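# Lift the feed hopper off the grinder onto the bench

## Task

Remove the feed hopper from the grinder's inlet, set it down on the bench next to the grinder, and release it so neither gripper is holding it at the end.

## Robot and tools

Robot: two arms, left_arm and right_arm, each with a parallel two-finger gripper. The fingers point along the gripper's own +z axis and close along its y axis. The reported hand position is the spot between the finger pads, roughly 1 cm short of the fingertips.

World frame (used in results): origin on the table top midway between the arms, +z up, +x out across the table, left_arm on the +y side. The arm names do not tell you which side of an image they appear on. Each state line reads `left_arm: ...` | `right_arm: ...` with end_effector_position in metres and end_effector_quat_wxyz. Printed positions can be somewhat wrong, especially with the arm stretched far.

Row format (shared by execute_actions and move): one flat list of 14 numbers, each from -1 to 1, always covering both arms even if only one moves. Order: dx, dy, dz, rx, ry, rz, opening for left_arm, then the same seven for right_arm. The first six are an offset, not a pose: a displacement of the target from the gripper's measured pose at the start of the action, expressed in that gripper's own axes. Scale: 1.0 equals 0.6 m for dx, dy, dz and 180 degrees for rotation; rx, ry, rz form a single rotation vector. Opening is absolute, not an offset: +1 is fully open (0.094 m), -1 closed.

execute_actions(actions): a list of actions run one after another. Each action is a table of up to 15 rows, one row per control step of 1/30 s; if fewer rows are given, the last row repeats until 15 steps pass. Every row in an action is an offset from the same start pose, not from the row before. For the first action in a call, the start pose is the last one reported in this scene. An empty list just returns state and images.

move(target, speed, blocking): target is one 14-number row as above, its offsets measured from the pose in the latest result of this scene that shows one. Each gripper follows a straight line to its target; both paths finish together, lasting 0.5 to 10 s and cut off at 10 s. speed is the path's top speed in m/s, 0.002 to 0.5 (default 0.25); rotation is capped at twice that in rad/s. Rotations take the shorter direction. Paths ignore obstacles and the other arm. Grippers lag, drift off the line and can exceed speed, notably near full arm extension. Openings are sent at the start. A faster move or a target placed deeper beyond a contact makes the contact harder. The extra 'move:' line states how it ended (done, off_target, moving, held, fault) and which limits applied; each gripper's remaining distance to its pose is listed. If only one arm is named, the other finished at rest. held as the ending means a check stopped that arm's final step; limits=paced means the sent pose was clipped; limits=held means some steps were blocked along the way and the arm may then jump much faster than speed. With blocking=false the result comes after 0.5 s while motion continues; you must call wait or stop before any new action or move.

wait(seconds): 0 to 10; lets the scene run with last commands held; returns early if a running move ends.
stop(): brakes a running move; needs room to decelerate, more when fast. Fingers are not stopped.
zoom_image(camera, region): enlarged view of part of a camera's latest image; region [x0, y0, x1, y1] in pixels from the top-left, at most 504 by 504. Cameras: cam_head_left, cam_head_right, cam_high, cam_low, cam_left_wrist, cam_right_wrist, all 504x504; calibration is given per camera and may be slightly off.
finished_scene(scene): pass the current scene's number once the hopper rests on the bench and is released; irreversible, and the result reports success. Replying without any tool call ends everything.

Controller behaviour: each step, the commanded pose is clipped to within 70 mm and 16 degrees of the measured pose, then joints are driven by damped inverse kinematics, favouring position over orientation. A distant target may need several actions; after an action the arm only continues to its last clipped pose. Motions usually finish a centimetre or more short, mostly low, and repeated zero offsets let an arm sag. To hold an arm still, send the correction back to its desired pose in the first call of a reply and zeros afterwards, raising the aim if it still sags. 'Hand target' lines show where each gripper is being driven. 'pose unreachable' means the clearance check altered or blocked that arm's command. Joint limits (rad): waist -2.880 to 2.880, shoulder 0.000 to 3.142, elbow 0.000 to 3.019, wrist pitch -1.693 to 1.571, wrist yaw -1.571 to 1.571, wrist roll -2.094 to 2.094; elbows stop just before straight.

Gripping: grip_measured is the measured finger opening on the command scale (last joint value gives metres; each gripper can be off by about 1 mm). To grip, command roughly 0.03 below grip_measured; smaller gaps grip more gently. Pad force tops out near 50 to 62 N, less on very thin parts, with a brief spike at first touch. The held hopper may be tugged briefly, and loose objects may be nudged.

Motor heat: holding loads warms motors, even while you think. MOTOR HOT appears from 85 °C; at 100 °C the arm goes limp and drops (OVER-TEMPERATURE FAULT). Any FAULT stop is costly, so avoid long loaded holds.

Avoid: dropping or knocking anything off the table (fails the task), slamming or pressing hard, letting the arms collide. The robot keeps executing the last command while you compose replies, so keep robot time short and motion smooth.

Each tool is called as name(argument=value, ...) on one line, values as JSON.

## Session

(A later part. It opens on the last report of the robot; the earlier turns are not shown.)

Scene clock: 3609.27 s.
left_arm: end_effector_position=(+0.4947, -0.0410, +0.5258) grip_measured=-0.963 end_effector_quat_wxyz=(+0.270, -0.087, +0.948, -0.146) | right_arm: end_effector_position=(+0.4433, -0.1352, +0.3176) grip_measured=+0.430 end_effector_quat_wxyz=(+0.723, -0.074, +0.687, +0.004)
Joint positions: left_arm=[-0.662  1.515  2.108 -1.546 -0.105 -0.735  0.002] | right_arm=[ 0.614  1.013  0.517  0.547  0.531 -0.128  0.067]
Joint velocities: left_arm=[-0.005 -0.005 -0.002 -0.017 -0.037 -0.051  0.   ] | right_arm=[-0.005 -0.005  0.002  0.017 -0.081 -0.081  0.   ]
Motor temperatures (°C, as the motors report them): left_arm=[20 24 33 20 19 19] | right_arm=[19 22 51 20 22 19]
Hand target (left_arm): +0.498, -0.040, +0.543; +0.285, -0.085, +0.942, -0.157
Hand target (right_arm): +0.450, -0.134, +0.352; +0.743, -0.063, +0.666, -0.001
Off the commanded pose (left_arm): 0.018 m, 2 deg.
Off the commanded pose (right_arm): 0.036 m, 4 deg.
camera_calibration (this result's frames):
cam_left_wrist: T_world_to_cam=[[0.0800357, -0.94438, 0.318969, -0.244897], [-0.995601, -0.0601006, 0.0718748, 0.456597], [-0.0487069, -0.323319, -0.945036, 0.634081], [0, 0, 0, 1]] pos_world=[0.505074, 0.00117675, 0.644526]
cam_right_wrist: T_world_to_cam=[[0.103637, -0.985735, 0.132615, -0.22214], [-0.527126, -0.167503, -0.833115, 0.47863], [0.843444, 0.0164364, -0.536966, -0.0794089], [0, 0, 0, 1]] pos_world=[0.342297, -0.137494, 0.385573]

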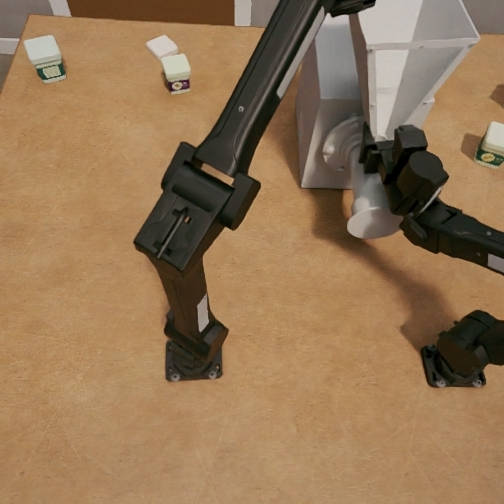

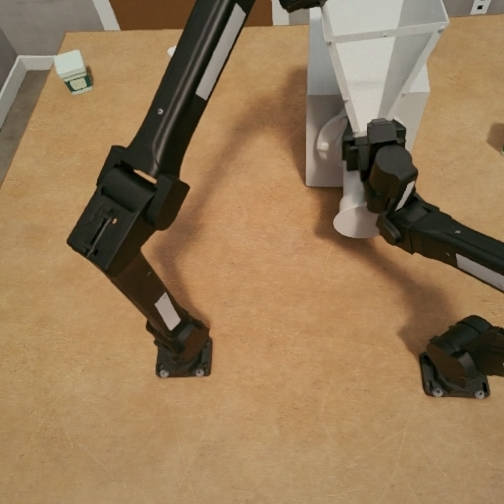

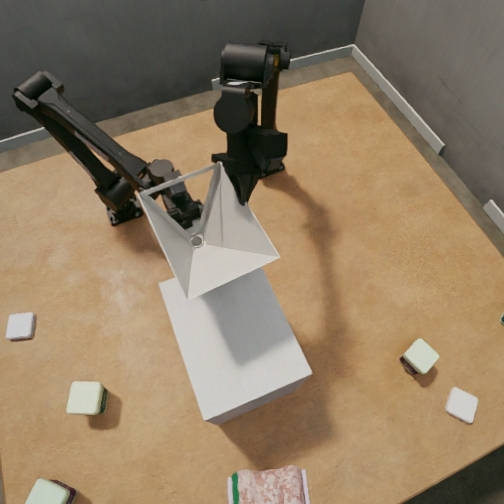

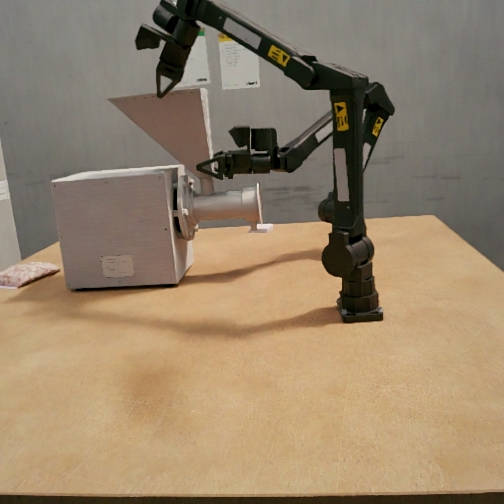

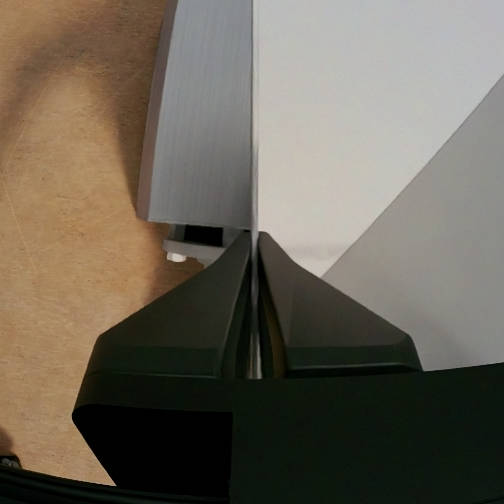

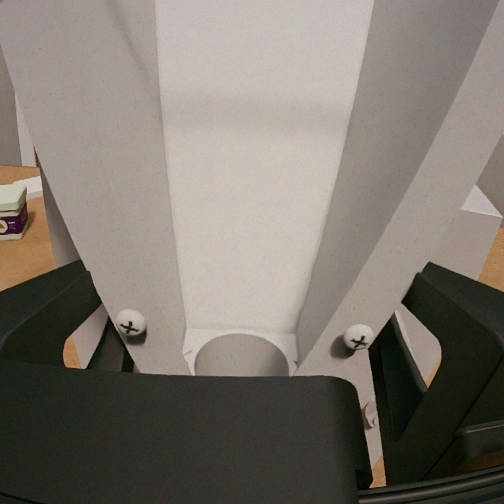

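move(target=[-0.0085,-0.0052,-0.0133,0.008,-0.005,-0.003,-0.98,-0.05,0,0.01,0,-0.02,0,1.0], speed=0.1)

move(target=[-0.0085,-0.0052,-0.0133,0.008,-0.005,-0.003,-0.98,-0.08,-0.05,-0.19,0,-0.02,0,1.0], speed=0.2)

Scene clock: 3617.77 s.
left_arm: end_effector_position=(+0.4947, -0.0412, +0.5259) grip_measured=-0.963 end_effector_quat_wxyz=(+0.270, -0.087, +0.948, -0.147) | right_arm: end_effector_position=(+0.4428, -0.1338, +0.3207) grip_measured=+1.000 end_effector_quat_wxyz=(+0.727, -0.084, +0.682, +0.000)
Joint positions: left_arm=[-0.662  1.515  2.108 -1.546 -0.104 -0.735  0.002] | right_arm=[ 0.614  1.012  0.517  0.561  0.522 -0.155  0.094]
Joint velocities: left_arm=[ 0.005  0.005 -0.002  0.002  0.007  0.022  0.   ] | right_arm=[-0.015  0.005 -0.002 -0.007  0.022 -0.051  0.   ]
Motor temperatures (°C, as the motors report them): left_arm=[20 24 33 19 19 19] | right_arm=[19 21 50 20 21 19]
Hand target (left_arm): +0.495, -0.041, +0.536; +0.278, -0.090, +0.943, -0.159
Hand target (right_arm): +0.446, -0.133, +0.348; +0.744, -0.074, +0.664, +0.006
Off the commanded pose (left_arm): 0.010 m, 2 deg.
Off the commanded pose (right_arm): 0.027 m, 3 deg.
move: off_target (right_arm)
camera_calibration (this result's frames):
cam_left_wrist: T_world_to_cam=[[0.0793717, -0.944049, 0.320111, -0.245426], [-0.99565, -0.0593549, 0.0718263, 0.456685], [-0.0488074, -0.32442, -0.944653, 0.63389], [0, 0, 0, 1]] pos_world=[0.505116, 0.00105834, 0.644568]
cam_right_wrist: T_world_to_cam=[[0.109635, -0.982257, 0.152154, -0.229582], [-0.513646, -0.187041, -0.837367, 0.47398], [0.850969, 0.013651, -0.525039, -0.0848662], [0, 0, 0, 1]] pos_world=[0.340846, -0.135696, 0.387269]

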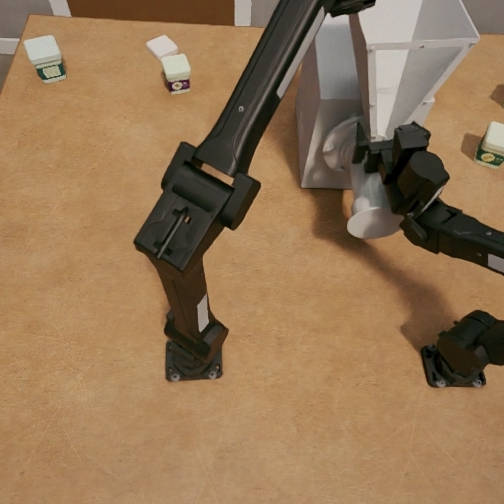

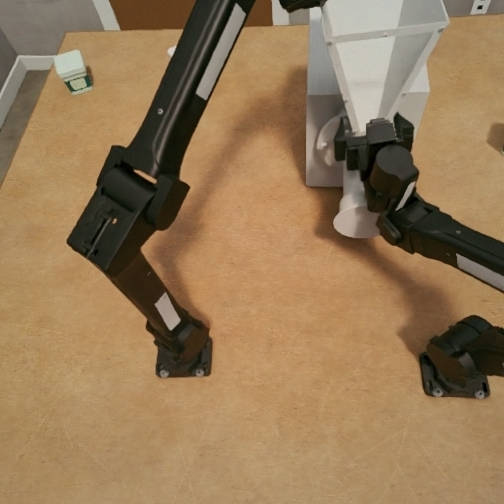

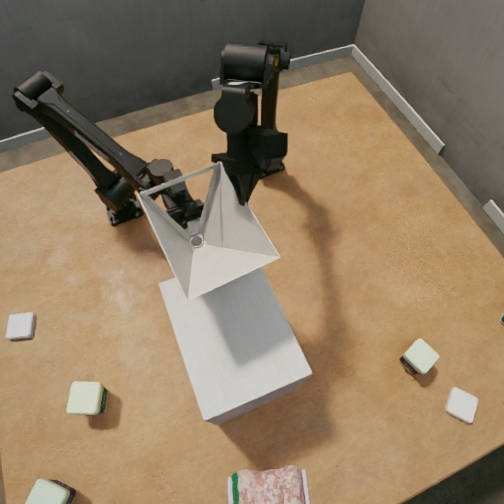

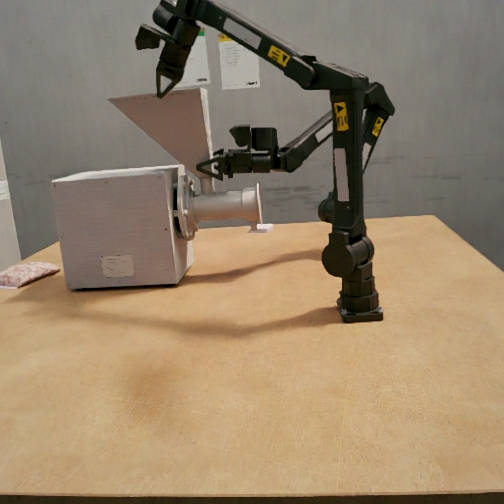

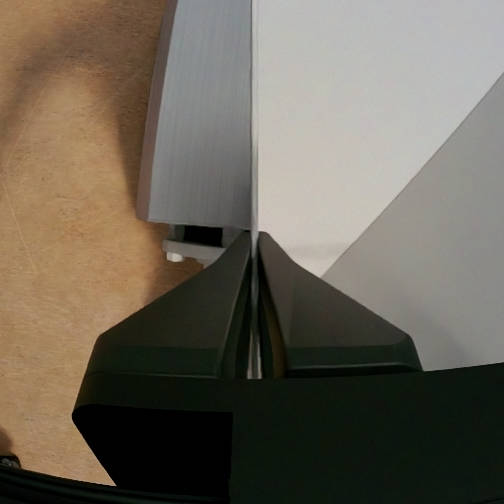

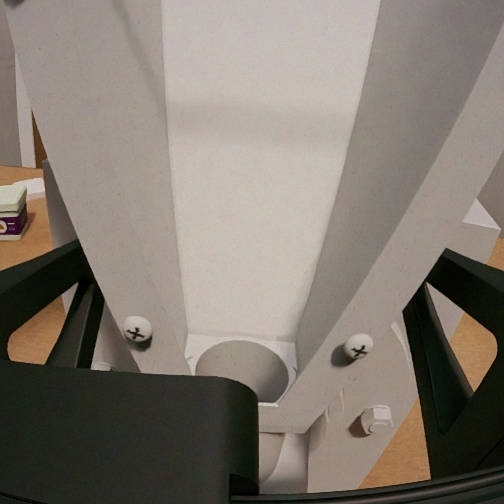

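Scene clock: 3618.93 s.
left_arm: end_effector_position=(+0.4947, -0.0412, +0.5259) grip_measured=-0.963 end_effector_quat_wxyz=(+0.270, -0.089, +0.947, -0.147) | right_arm: end_effector_position=(+0.3287, -0.1741, +0.3686) grip_measured=+1.000 end_effector_quat_wxyz=(+0.752, -0.077, +0.654, +0.006)
Joint positions: left_arm=[-0.662  1.515  2.108 -1.546 -0.104 -0.738  0.002] | right_arm=[ 0.815  0.513  0.401  0.288  0.713 -0.225  0.094]
Joint velocities: left_arm=[-0.005  0.005 -0.002 -0.012  0.051 -0.007  0.001] | right_arm=[ 0.005 -0.005 -0.017 -0.007 -0.007  0.022  0.   ]
Motor temperatures (°C, as the motors report them): left_arm=[20 24 33 19 19 19] | right_arm=[19 21 50 19 21 19]
Hand target (left_arm): +0.495, -0.041, +0.536; +0.278, -0.089, +0.943, -0.159
Hand target (right_arm): +0.329, -0.171, +0.365; +0.749, -0.085, +0.657, +0.002
Off the commanded pose (left_arm): 0.010 m, 2 deg.
Off the commanded pose (right_arm): 0.004 m, 1 deg.
move: done
camera_calibration (this result's frames):
cam_left_wrist: T_world_to_cam=[[0.0816133, -0.943414, 0.321416, -0.247196], [-0.995474, -0.061407, 0.0725281, 0.456144], [-0.0486868, -0.325881, -0.944156, 0.633509], [0, 0, 0, 1]] pos_world=[0.505098, 0.00125107, 0.644501]
cam_right_wrist: T_world_to_cam=[[0.102416, -0.985033, 0.138643, -0.257076], [-0.449823, -0.170172, -0.876756, 0.444364], [0.887226, 0.027429, -0.460518, 0.00457871], [0, 0, 0, 1]] pos_world=[0.222151, -0.177735, 0.427349]

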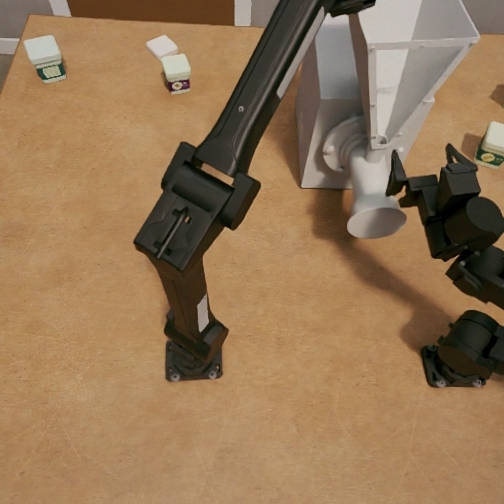

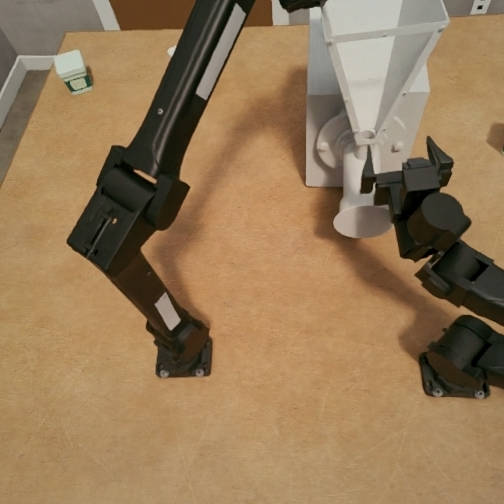

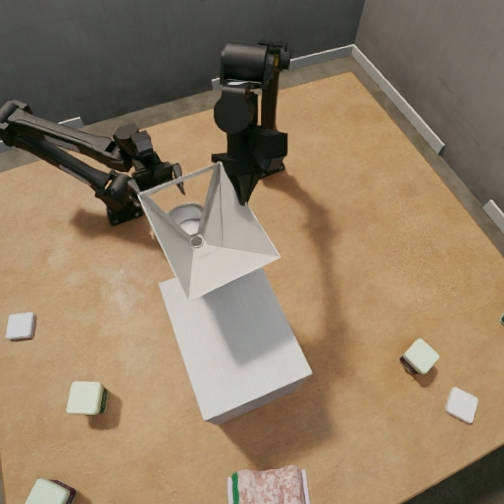

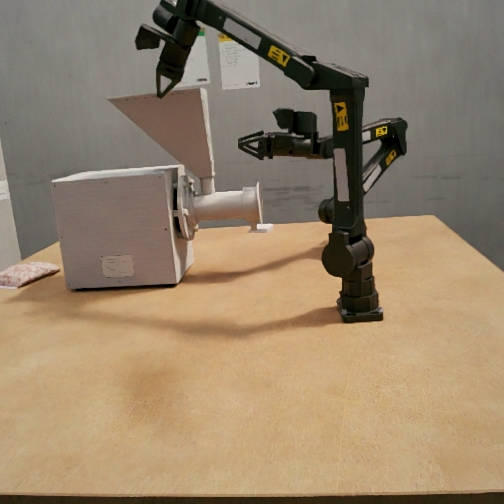

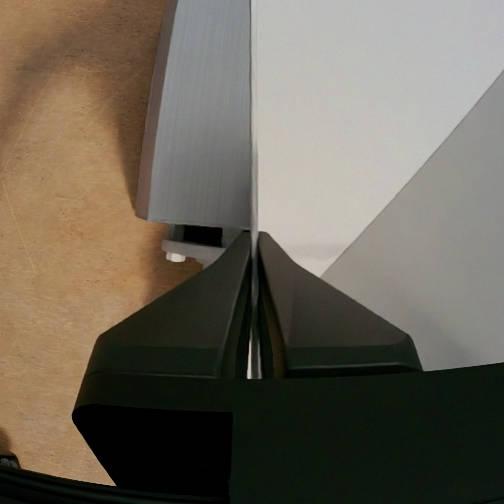

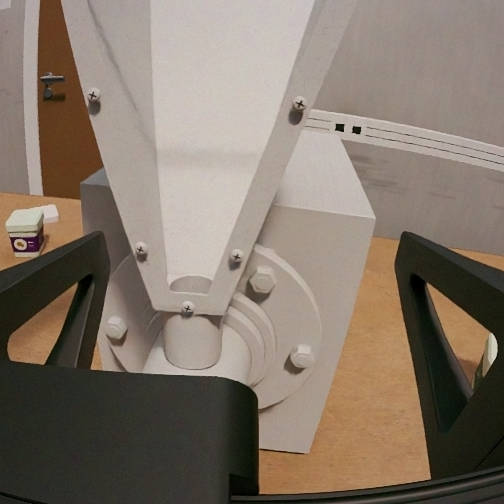

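move(target=[-0.0085,-0.0052,-0.0133,0.008,-0.005,-0.003,-0.98,-0.3285,-0.1523,0.0838,-0.0191,0.311,0.1062,-0.3], speed=0.25)

Scene clock: 3634.10 s.
left_arm: end_effector_position=(+0.4947, -0.0412, +0.5259) grip_measured=-0.963 end_effector_quat_wxyz=(+0.270, -0.089, +0.947, -0.147) | right_arm: end_effector_position=(+0.3595, -0.2443, +0.5590) grip_measured=-0.298 end_effector_quat_wxyz=(+0.325, +0.016, +0.939, +0.115)
Joint positions: left_arm=[-0.662  1.515  2.108 -1.546 -0.104 -0.739  0.002] | right_arm=[ 0.195  1.035  1.769 -1.604 -0.063  0.283  0.033]
Joint velocities: left_arm=[-0.015 -0.005 -0.002 -0.007  0.007 -0.022  0.002] | right_arm=[ 0.005  0.015 -0.002  0.007  0.051 -0.066 -0.001]
Motor temperatures (°C, as the motors report them): left_arm=[20 24 32 19 19 19] | right_arm=[19 21 48 19 21 19]
Hand target (left_arm): +0.495, -0.041, +0.536; +0.278, -0.091, +0.943, -0.160
Hand target (right_arm): +0.357, -0.247, +0.577; +0.342, +0.015, +0.932, +0.117
Off the commanded pose (left_arm): 0.010 m, 2 deg.
Off the commanded pose (right_arm): 0.021 m, 3 deg.
move: off_target (right_arm)
camera_calibration (this result's frames):
cam_left_wrist: T_world_to_cam=[[0.0822536, -0.943232, 0.321789, -0.247701], [-0.995423, -0.061993, 0.0727291, 0.455989], [-0.0486518, -0.326298, -0.944014, 0.6334], [0, 0, 0, 1]] pos_world=[0.505092, 0.00130611, 0.644482]
cam_right_wrist: T_world_to_cam=[[0.0679383, -0.976355, -0.20522, -0.149046], [-0.99673, -0.0574041, -0.0568629, 0.379103], [0.0437379, 0.208412, -0.977063, 0.703113], [0, 0, 0, 1]] pos_world=[0.357237, -0.270297, 0.677955]

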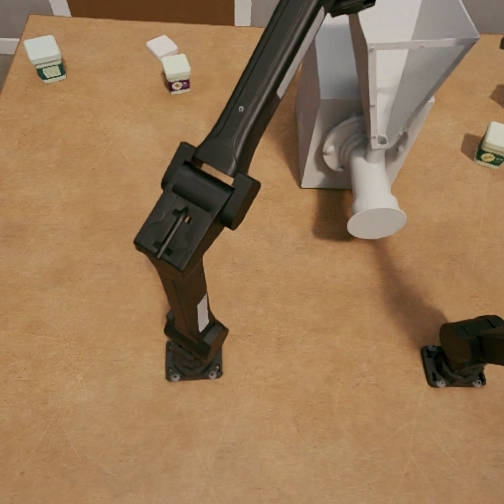

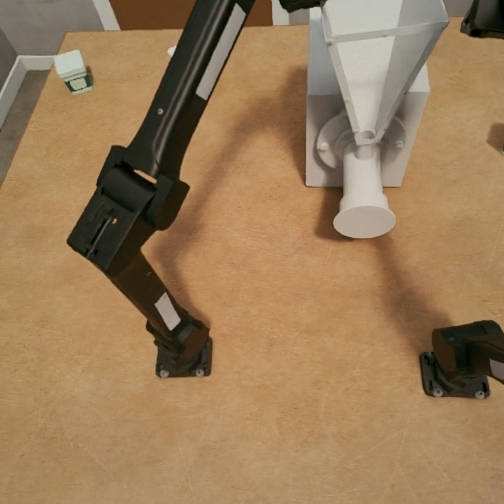

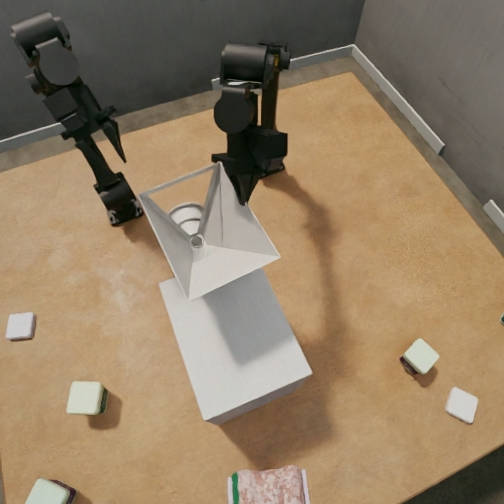

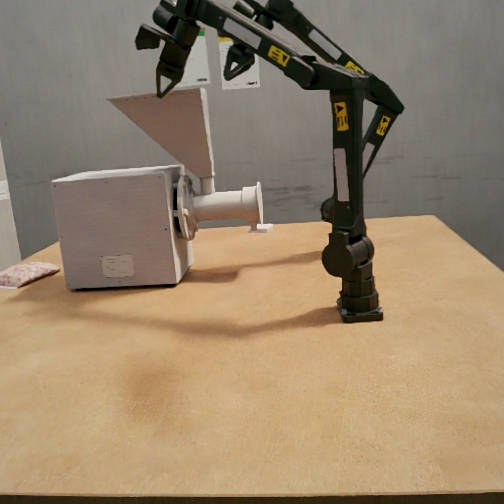

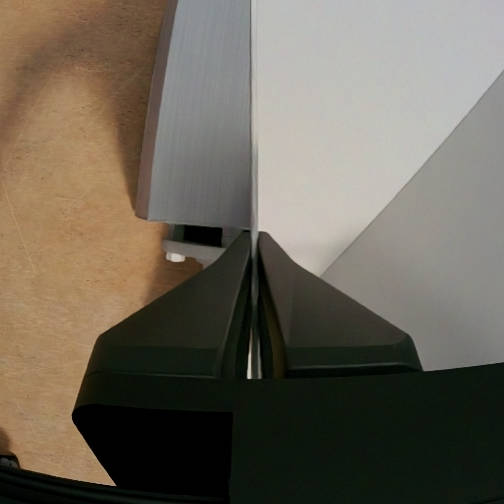

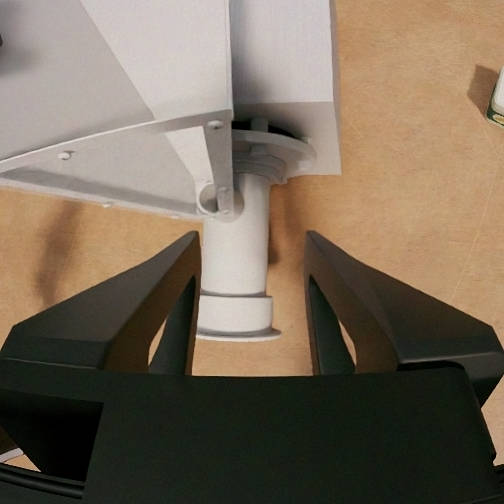

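move(target=[-0.0085,-0.0052,-0.0133,0.008,-0.005,-0.003,-0.98,-0.1468,0.0252,0.0455,0,-0.024,0,-0.3], speed=0.2)

Scene clock: 3646.10 s.
left_arm: end_effector_position=(+0.4947, -0.0412, +0.5259) grip_measured=-0.963 end_effector_quat_wxyz=(+0.270, -0.089, +0.947, -0.147) | right_arm: end_effector_position=(+0.4476, -0.2287, +0.5699) grip_measured=-0.298 end_effector_quat_wxyz=(+0.331, +0.020, +0.937, +0.111)
Joint positions: left_arm=[-0.662  1.515  2.108 -1.546 -0.104 -0.739  0.002] | right_arm=[ 0.187  1.244  1.94  -1.555 -0.056  0.281  0.033]
Joint velocities: left_arm=[-0.015 -0.005  0.002 -0.007 -0.007 -0.037  0.001] | right_arm=[-0.005  0.005 -0.002  0.002  0.037 -0.066  0.   ]
Motor temperatures (°C, as the motors report them): left_arm=[20 24 32 19 19 19] | right_arm=[19 21 47 19 20 19]
Hand target (left_arm): +0.495, -0.041, +0.536; +0.278, -0.091, +0.943, -0.160
Hand target (right_arm): +0.444, -0.234, +0.595; +0.360, +0.020, +0.926, +0.114
Off the commanded pose (left_arm): 0.010 m, 2 deg.
Off the commanded pose (right_arm): 0.026 m, 4 deg.
move: off_target (right_arm)
camera_calibration (this result's frames):
cam_left_wrist: T_world_to_cam=[[0.0825738, -0.94314, 0.321975, -0.247953], [-0.995398, -0.062286, 0.0728297, 0.455911], [-0.0486341, -0.326507, -0.943943, 0.633345], [0, 0, 0, 1]] pos_world=[0.50509, 0.00133362, 0.644472]
cam_right_wrist: T_world_to_cam=[[0.0599693, -0.977868, -0.200443, -0.137076], [-0.99651, -0.046967, -0.0690094, 0.47758], [0.0580679, 0.203882, -0.977272, 0.699273], [0, 0, 0, 1]] pos_world=[0.443528, -0.254181, 0.688862]

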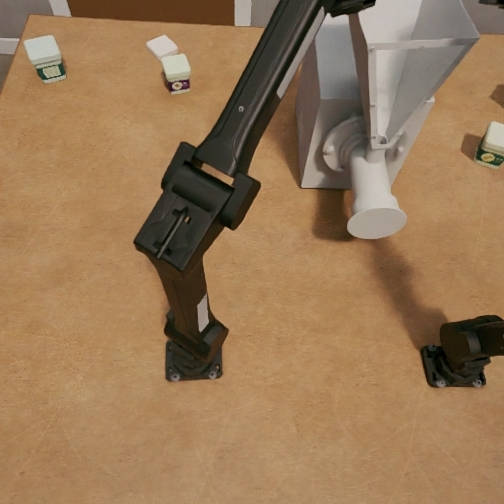

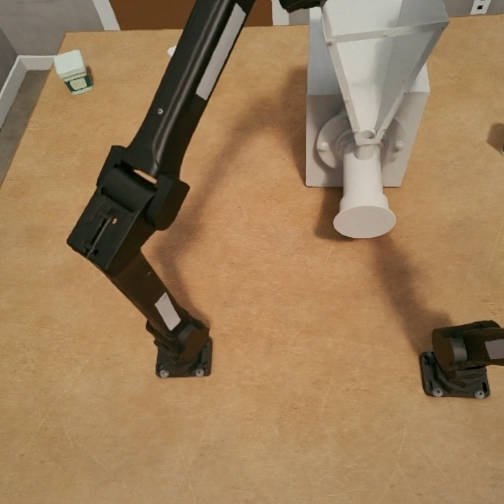

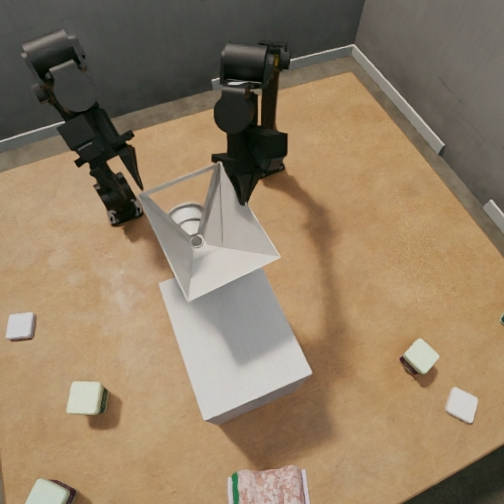

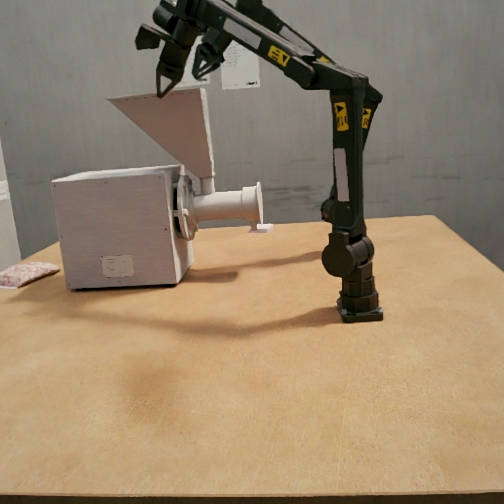

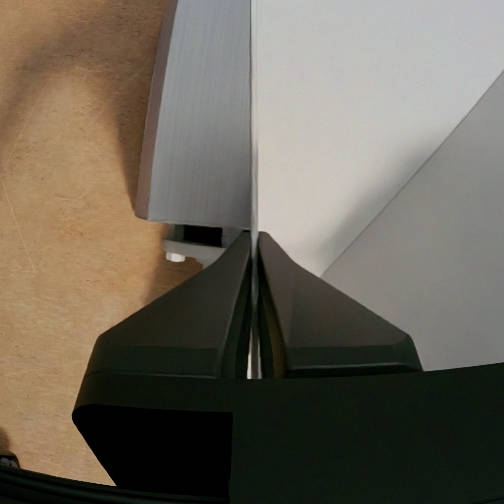

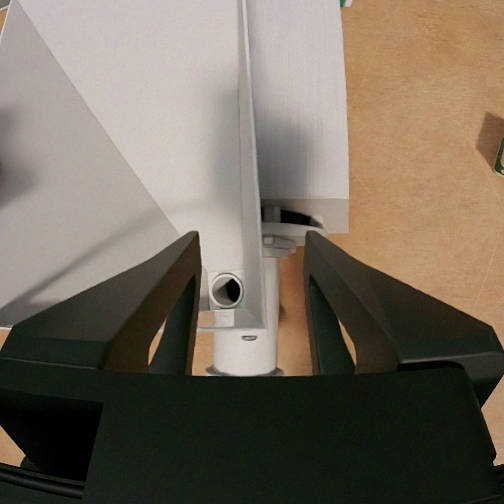

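execute_actions(actions=[])

Scene clock: 3669.10 s.
left_arm: end_effector_position=(+0.4947, -0.0412, +0.5259) grip_measured=-0.963 end_effector_quat_wxyz=(+0.270, -0.089, +0.947, -0.147) | right_arm: end_effector_position=(+0.4476, -0.2287, +0.5699) grip_measured=-0.298 end_effector_quat_wxyz=(+0.331, +0.020, +0.937, +0.111)
Joint positions: left_arm=[-0.662  1.515  2.108 -1.546 -0.104 -0.739  0.002] | right_arm=[ 0.187  1.244  1.94  -1.555 -0.056  0.281  0.033]
Joint velocities: left_arm=[-0.005  0.005  0.012  0.007  0.037  0.022 -0.   ] | right_arm=[-0.015  0.005  0.002  0.002 -0.051  0.037 -0.001]
Motor temperatures (°C, as the motors report them): left_arm=[20 24 32 19 19 19] | right_arm=[19 21 47 19 20 19]
Hand target (left_arm): +0.495, -0.041, +0.536; +0.278, -0.091, +0.943, -0.160
Hand target (right_arm): +0.444, -0.234, +0.595; +0.360, +0.020, +0.926, +0.114
Off the commanded pose (left_arm): 0.010 m, 2 deg.
Off the commanded pose (right_arm): 0.026 m, 4 deg.
camera_calibration (this result's frames):
cam_left_wrist: T_world_to_cam=[[0.0825738, -0.94314, 0.321975, -0.247953], [-0.995398, -0.062286, 0.0728297, 0.455911], [-0.0486341, -0.326507, -0.943943, 0.633345], [0, 0, 0, 1]] pos_world=[0.50509, 0.00133362, 0.644472]
cam_right_wrist: T_world_to_cam=[[0.0599693, -0.977868, -0.200443, -0.137076], [-0.99651, -0.046967, -0.0690094, 0.47758], [0.0580679, 0.203882, -0.977272, 0.699273], [0, 0, 0, 1]] pos_world=[0.443528, -0.254181, 0.688862]

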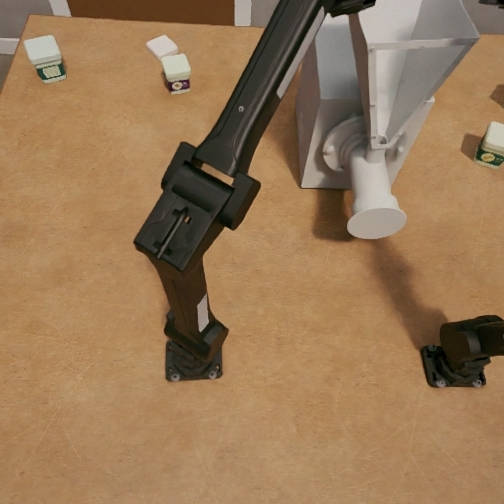

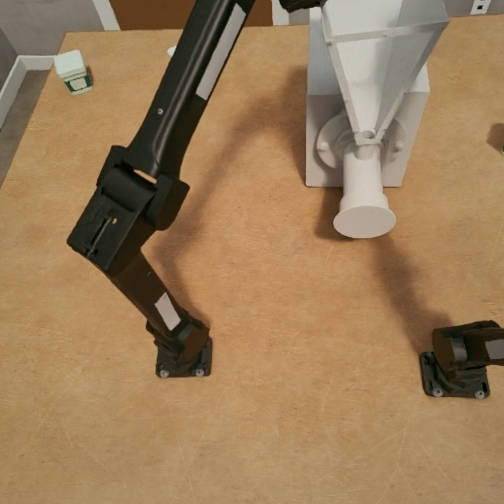

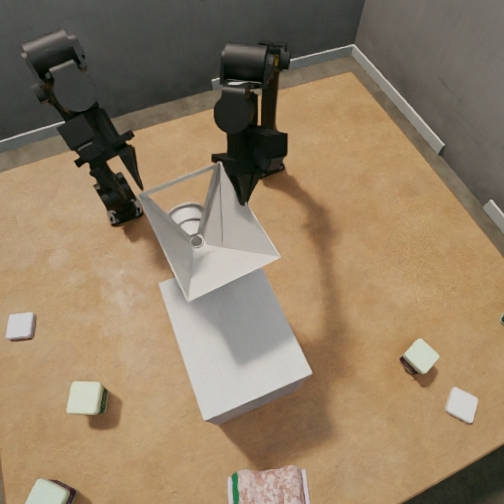

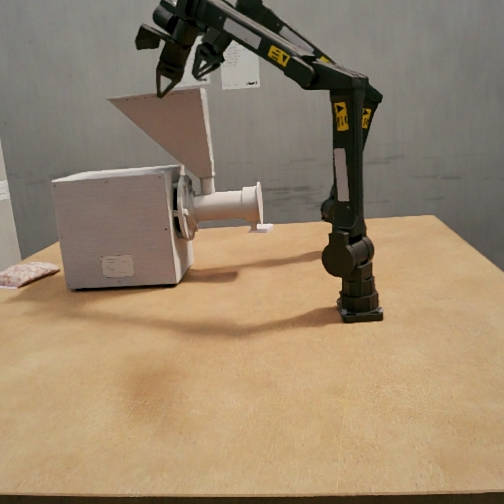

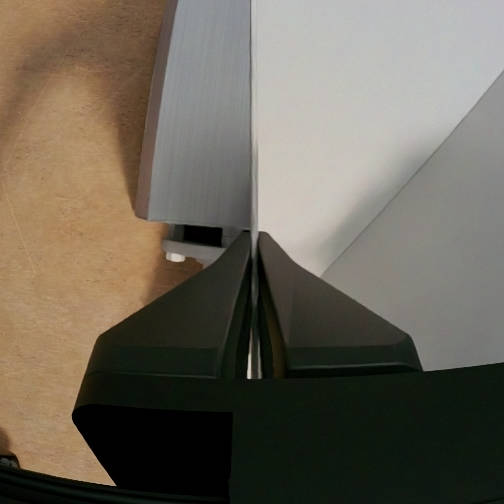

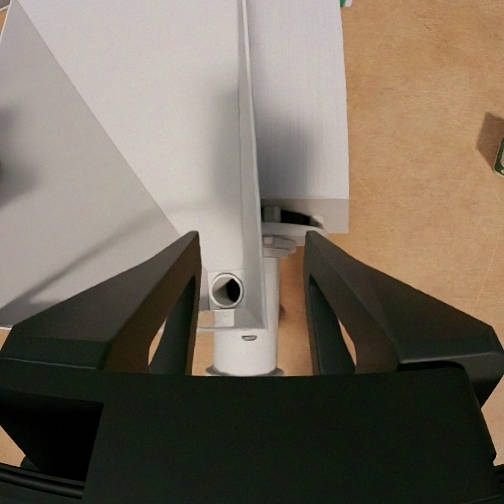

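zoom_image(camera="cam_right_wrist", region=[180, 180, 360, 360])

zoom_image(camera="cam_high", region=[120, 150, 300, 310])

zoom_image(camera="cam_low", region=[140, 140, 290, 260])

Region (180, 180, 360, 360) of cam_right_wrist's 504x504 image, scaled by 2.800, with more detail than that image has.

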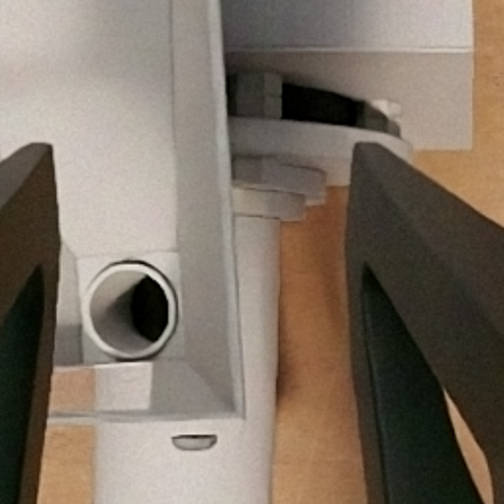

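Region (120, 150, 300, 310) of cam_high's 504x504 image, scaled by 2.800, with more detail than that image has.

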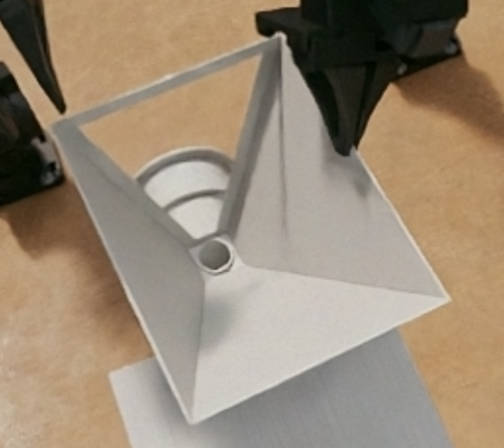

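Region (140, 140, 290, 260) of cam_low's 504x504 image, scaled by 3.360, with more detail than that image has; it fills the top 403 rows of this view, and the rest is white.

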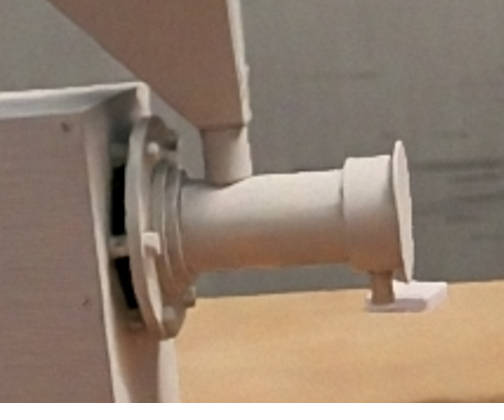

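move(target=[-0.0085,-0.0052,-0.0133,0.008,-0.005,-0.003,-0.98, -0.030,0.0016,0.070,0,-0.02,0,-0.3], speed=0.05)

Scene clock: 3743.90 s.
left_arm: end_effector_position=(+0.4947, -0.0412, +0.5259) grip_measured=-0.963 end_effector_quat_wxyz=(+0.270, -0.089, +0.947, -0.147) | right_arm: end_effector_position=(+0.4830, -0.2240, +0.5510) grip_measured=-0.298 end_effector_quat_wxyz=(+0.358, +0.022, +0.927, +0.110)
Joint positions: left_arm=[-0.662  1.515  2.108 -1.546 -0.104 -0.739  0.002] | right_arm=[ 0.187  1.254  1.856 -1.406 -0.039  0.281  0.033]
Joint velocities: left_arm=[-0.005 -0.005 -0.002  0.017 -0.037 -0.081 -0.001] | right_arm=[-0.015 -0.005 -0.022  0.012 -0.139  0.081  0.001]
Motor temperatures (°C, as the motors report them): left_arm=[20 24 31 19 19 19] | right_arm=[19 21 47 19 20 19]
Hand target (left_arm): +0.495, -0.041, +0.536; +0.278, -0.091, +0.943, -0.160
Hand target (right_arm): +0.488, -0.222, +0.550; +0.360, +0.023, +0.926, +0.110
Off the commanded pose (left_arm): 0.010 m, 2 deg.
Off the commanded pose (right_arm): 0.006 m, 0 deg.
move: done
camera_calibration (this result's frames):
cam_left_wrist: T_world_to_cam=[[0.0825738, -0.94314, 0.321975, -0.247953], [-0.995398, -0.062286, 0.0728297, 0.455911], [-0.0486341, -0.326507, -0.943943, 0.633345], [0, 0, 0, 1]] pos_world=[0.50509, 0.00133362, 0.644472]
cam_right_wrist: T_world_to_cam=[[0.0596688, -0.978714, -0.196361, -0.140605], [-0.991471, -0.0352747, -0.125463, 0.543127], [0.115866, 0.202173, -0.972472, 0.646915], [0, 0, 0, 1]] pos_world=[0.471929, -0.249243, 0.669639]

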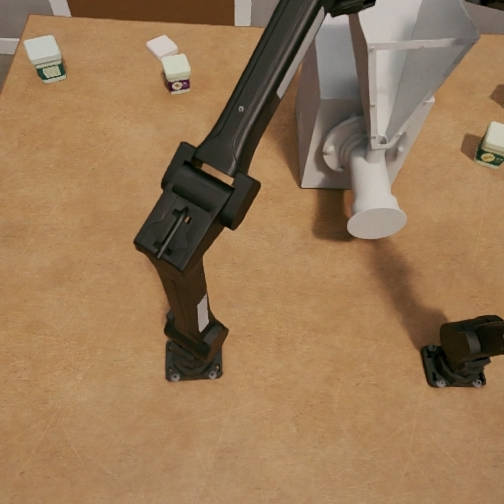

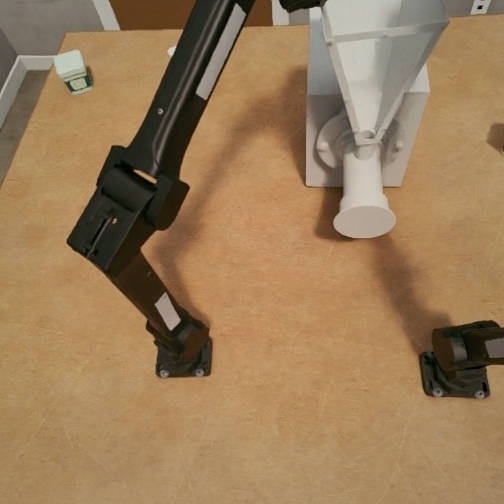

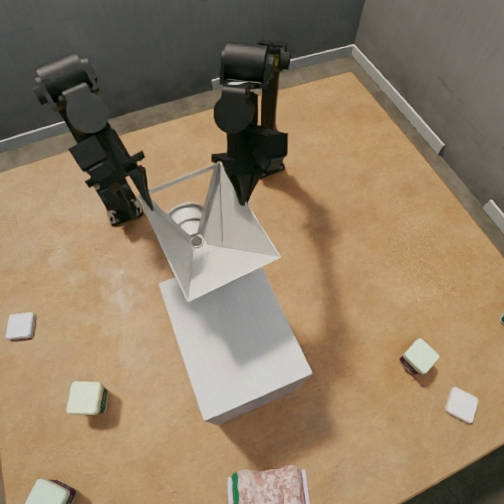

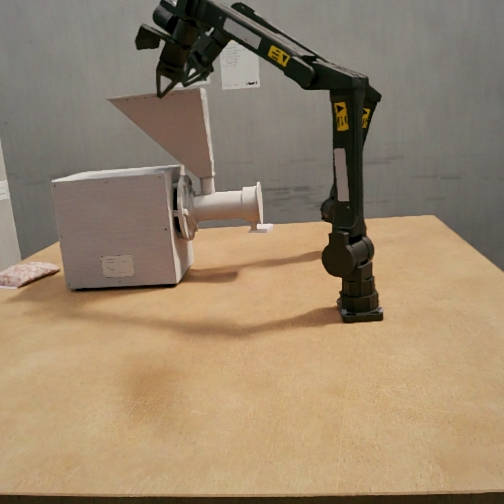

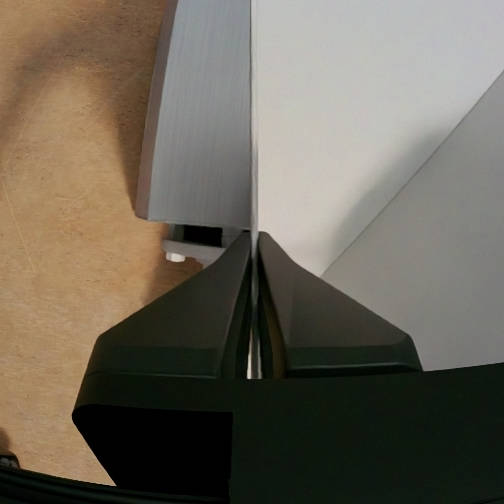

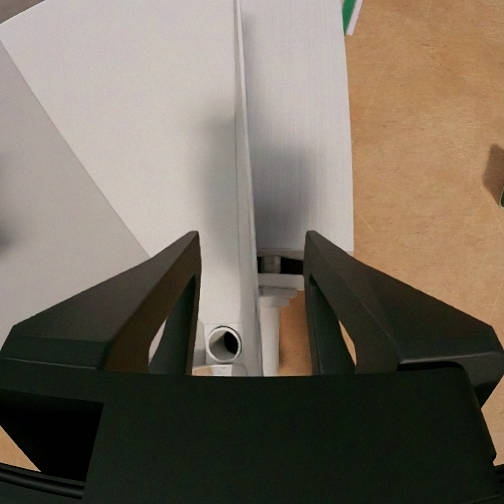

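move(target=[-0.0085,-0.0052,-0.0133,0.008,-0.005,-0.003,-0.98, 0.008,-0.0024,0.050,0,0,0,-0.3], speed=0.04)

Scene clock: 3752.93 s.
left_arm: end_effector_position=(+0.4947, -0.0412, +0.5259) grip_measured=-0.963 end_effector_quat_wxyz=(+0.270, -0.089, +0.947, -0.147) | right_arm: end_effector_position=(+0.4961, -0.2211, +0.5261) grip_measured=-0.298 end_effector_quat_wxyz=(+0.354, +0.022, +0.929, +0.109)
Joint positions: left_arm=[-0.662  1.515  2.108 -1.546 -0.104 -0.739  0.002] | right_arm=[ 0.187  1.254  1.784 -1.342 -0.039  0.281  0.033]
Joint velocities: left_arm=[-0.015  0.005 -0.012  0.002  0.022 -0.007 -0.001] | right_arm=[-0.005 -0.005 -0.012  0.012 -0.037  0.007  0.   ]
Motor temperatures (°C, as the motors report them): left_arm=[20 24 31 19 19 19] | right_arm=[19 21 45 19 20 19]
Hand target (left_arm): +0.495, -0.041, +0.536; +0.278, -0.091, +0.943, -0.160
Hand target (right_arm): +0.500, -0.219, +0.526; +0.358, +0.022, +0.927, +0.110
Off the commanded pose (left_arm): 0.010 m, 2 deg.
Off the commanded pose (right_arm): 0.004 m, 1 deg.
move: done
camera_calibration (this result's frames):
cam_left_wrist: T_world_to_cam=[[0.0825738, -0.94314, 0.321975, -0.247953], [-0.995398, -0.062286, 0.0728297, 0.455911], [-0.0486341, -0.326507, -0.943943, 0.633345], [0, 0, 0, 1]] pos_world=[0.50509, 0.00133362, 0.644472]
cam_right_wrist: T_world_to_cam=[[0.0579924, -0.979086, -0.195008, -0.143421], [-0.992509, -0.0355046, -0.116898, 0.548994], [0.107529, 0.200327, -0.97381, 0.624966], [0, 0, 0, 1]] pos_world=[0.485997, -0.246127, 0.644806]

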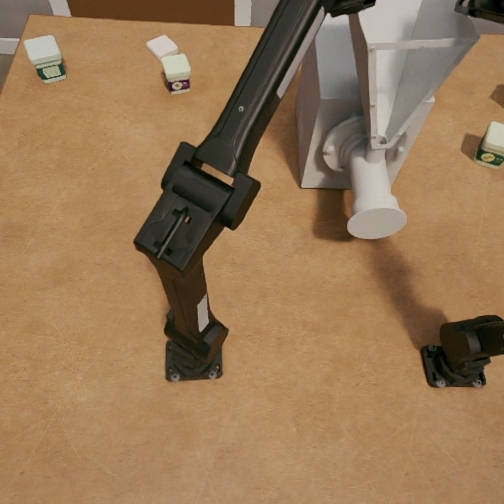

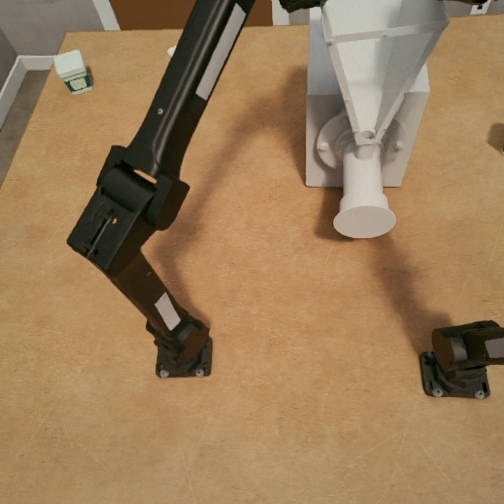

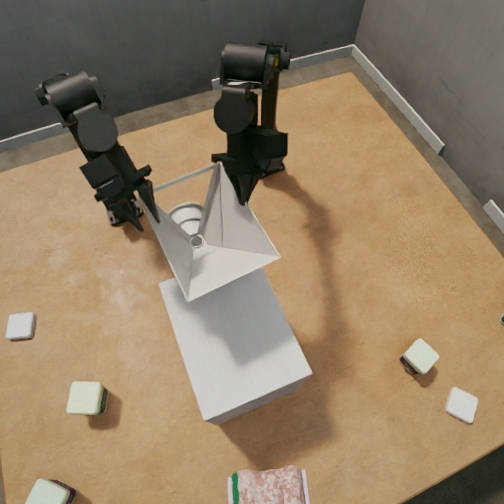

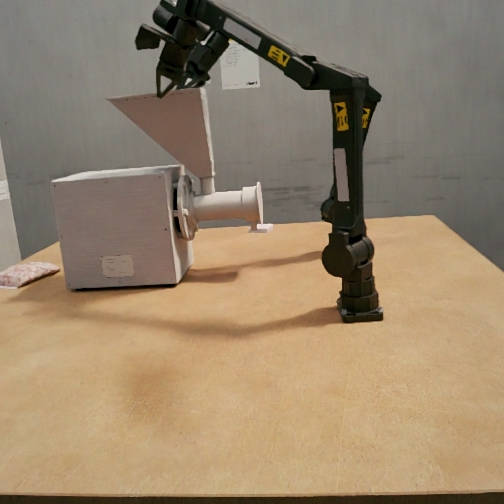

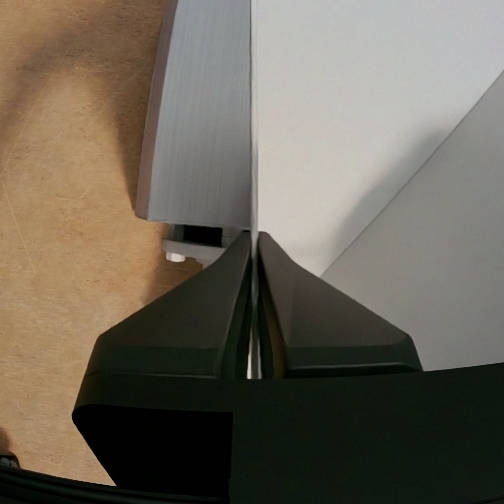

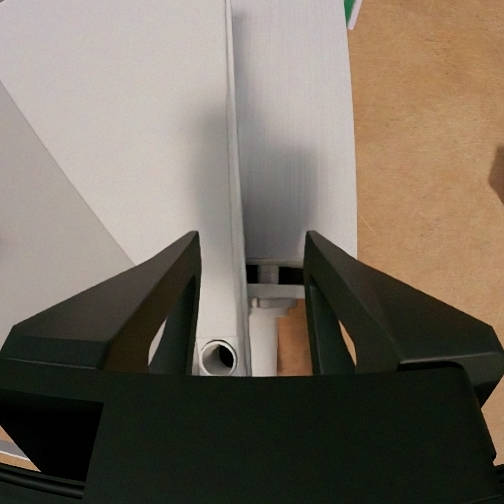

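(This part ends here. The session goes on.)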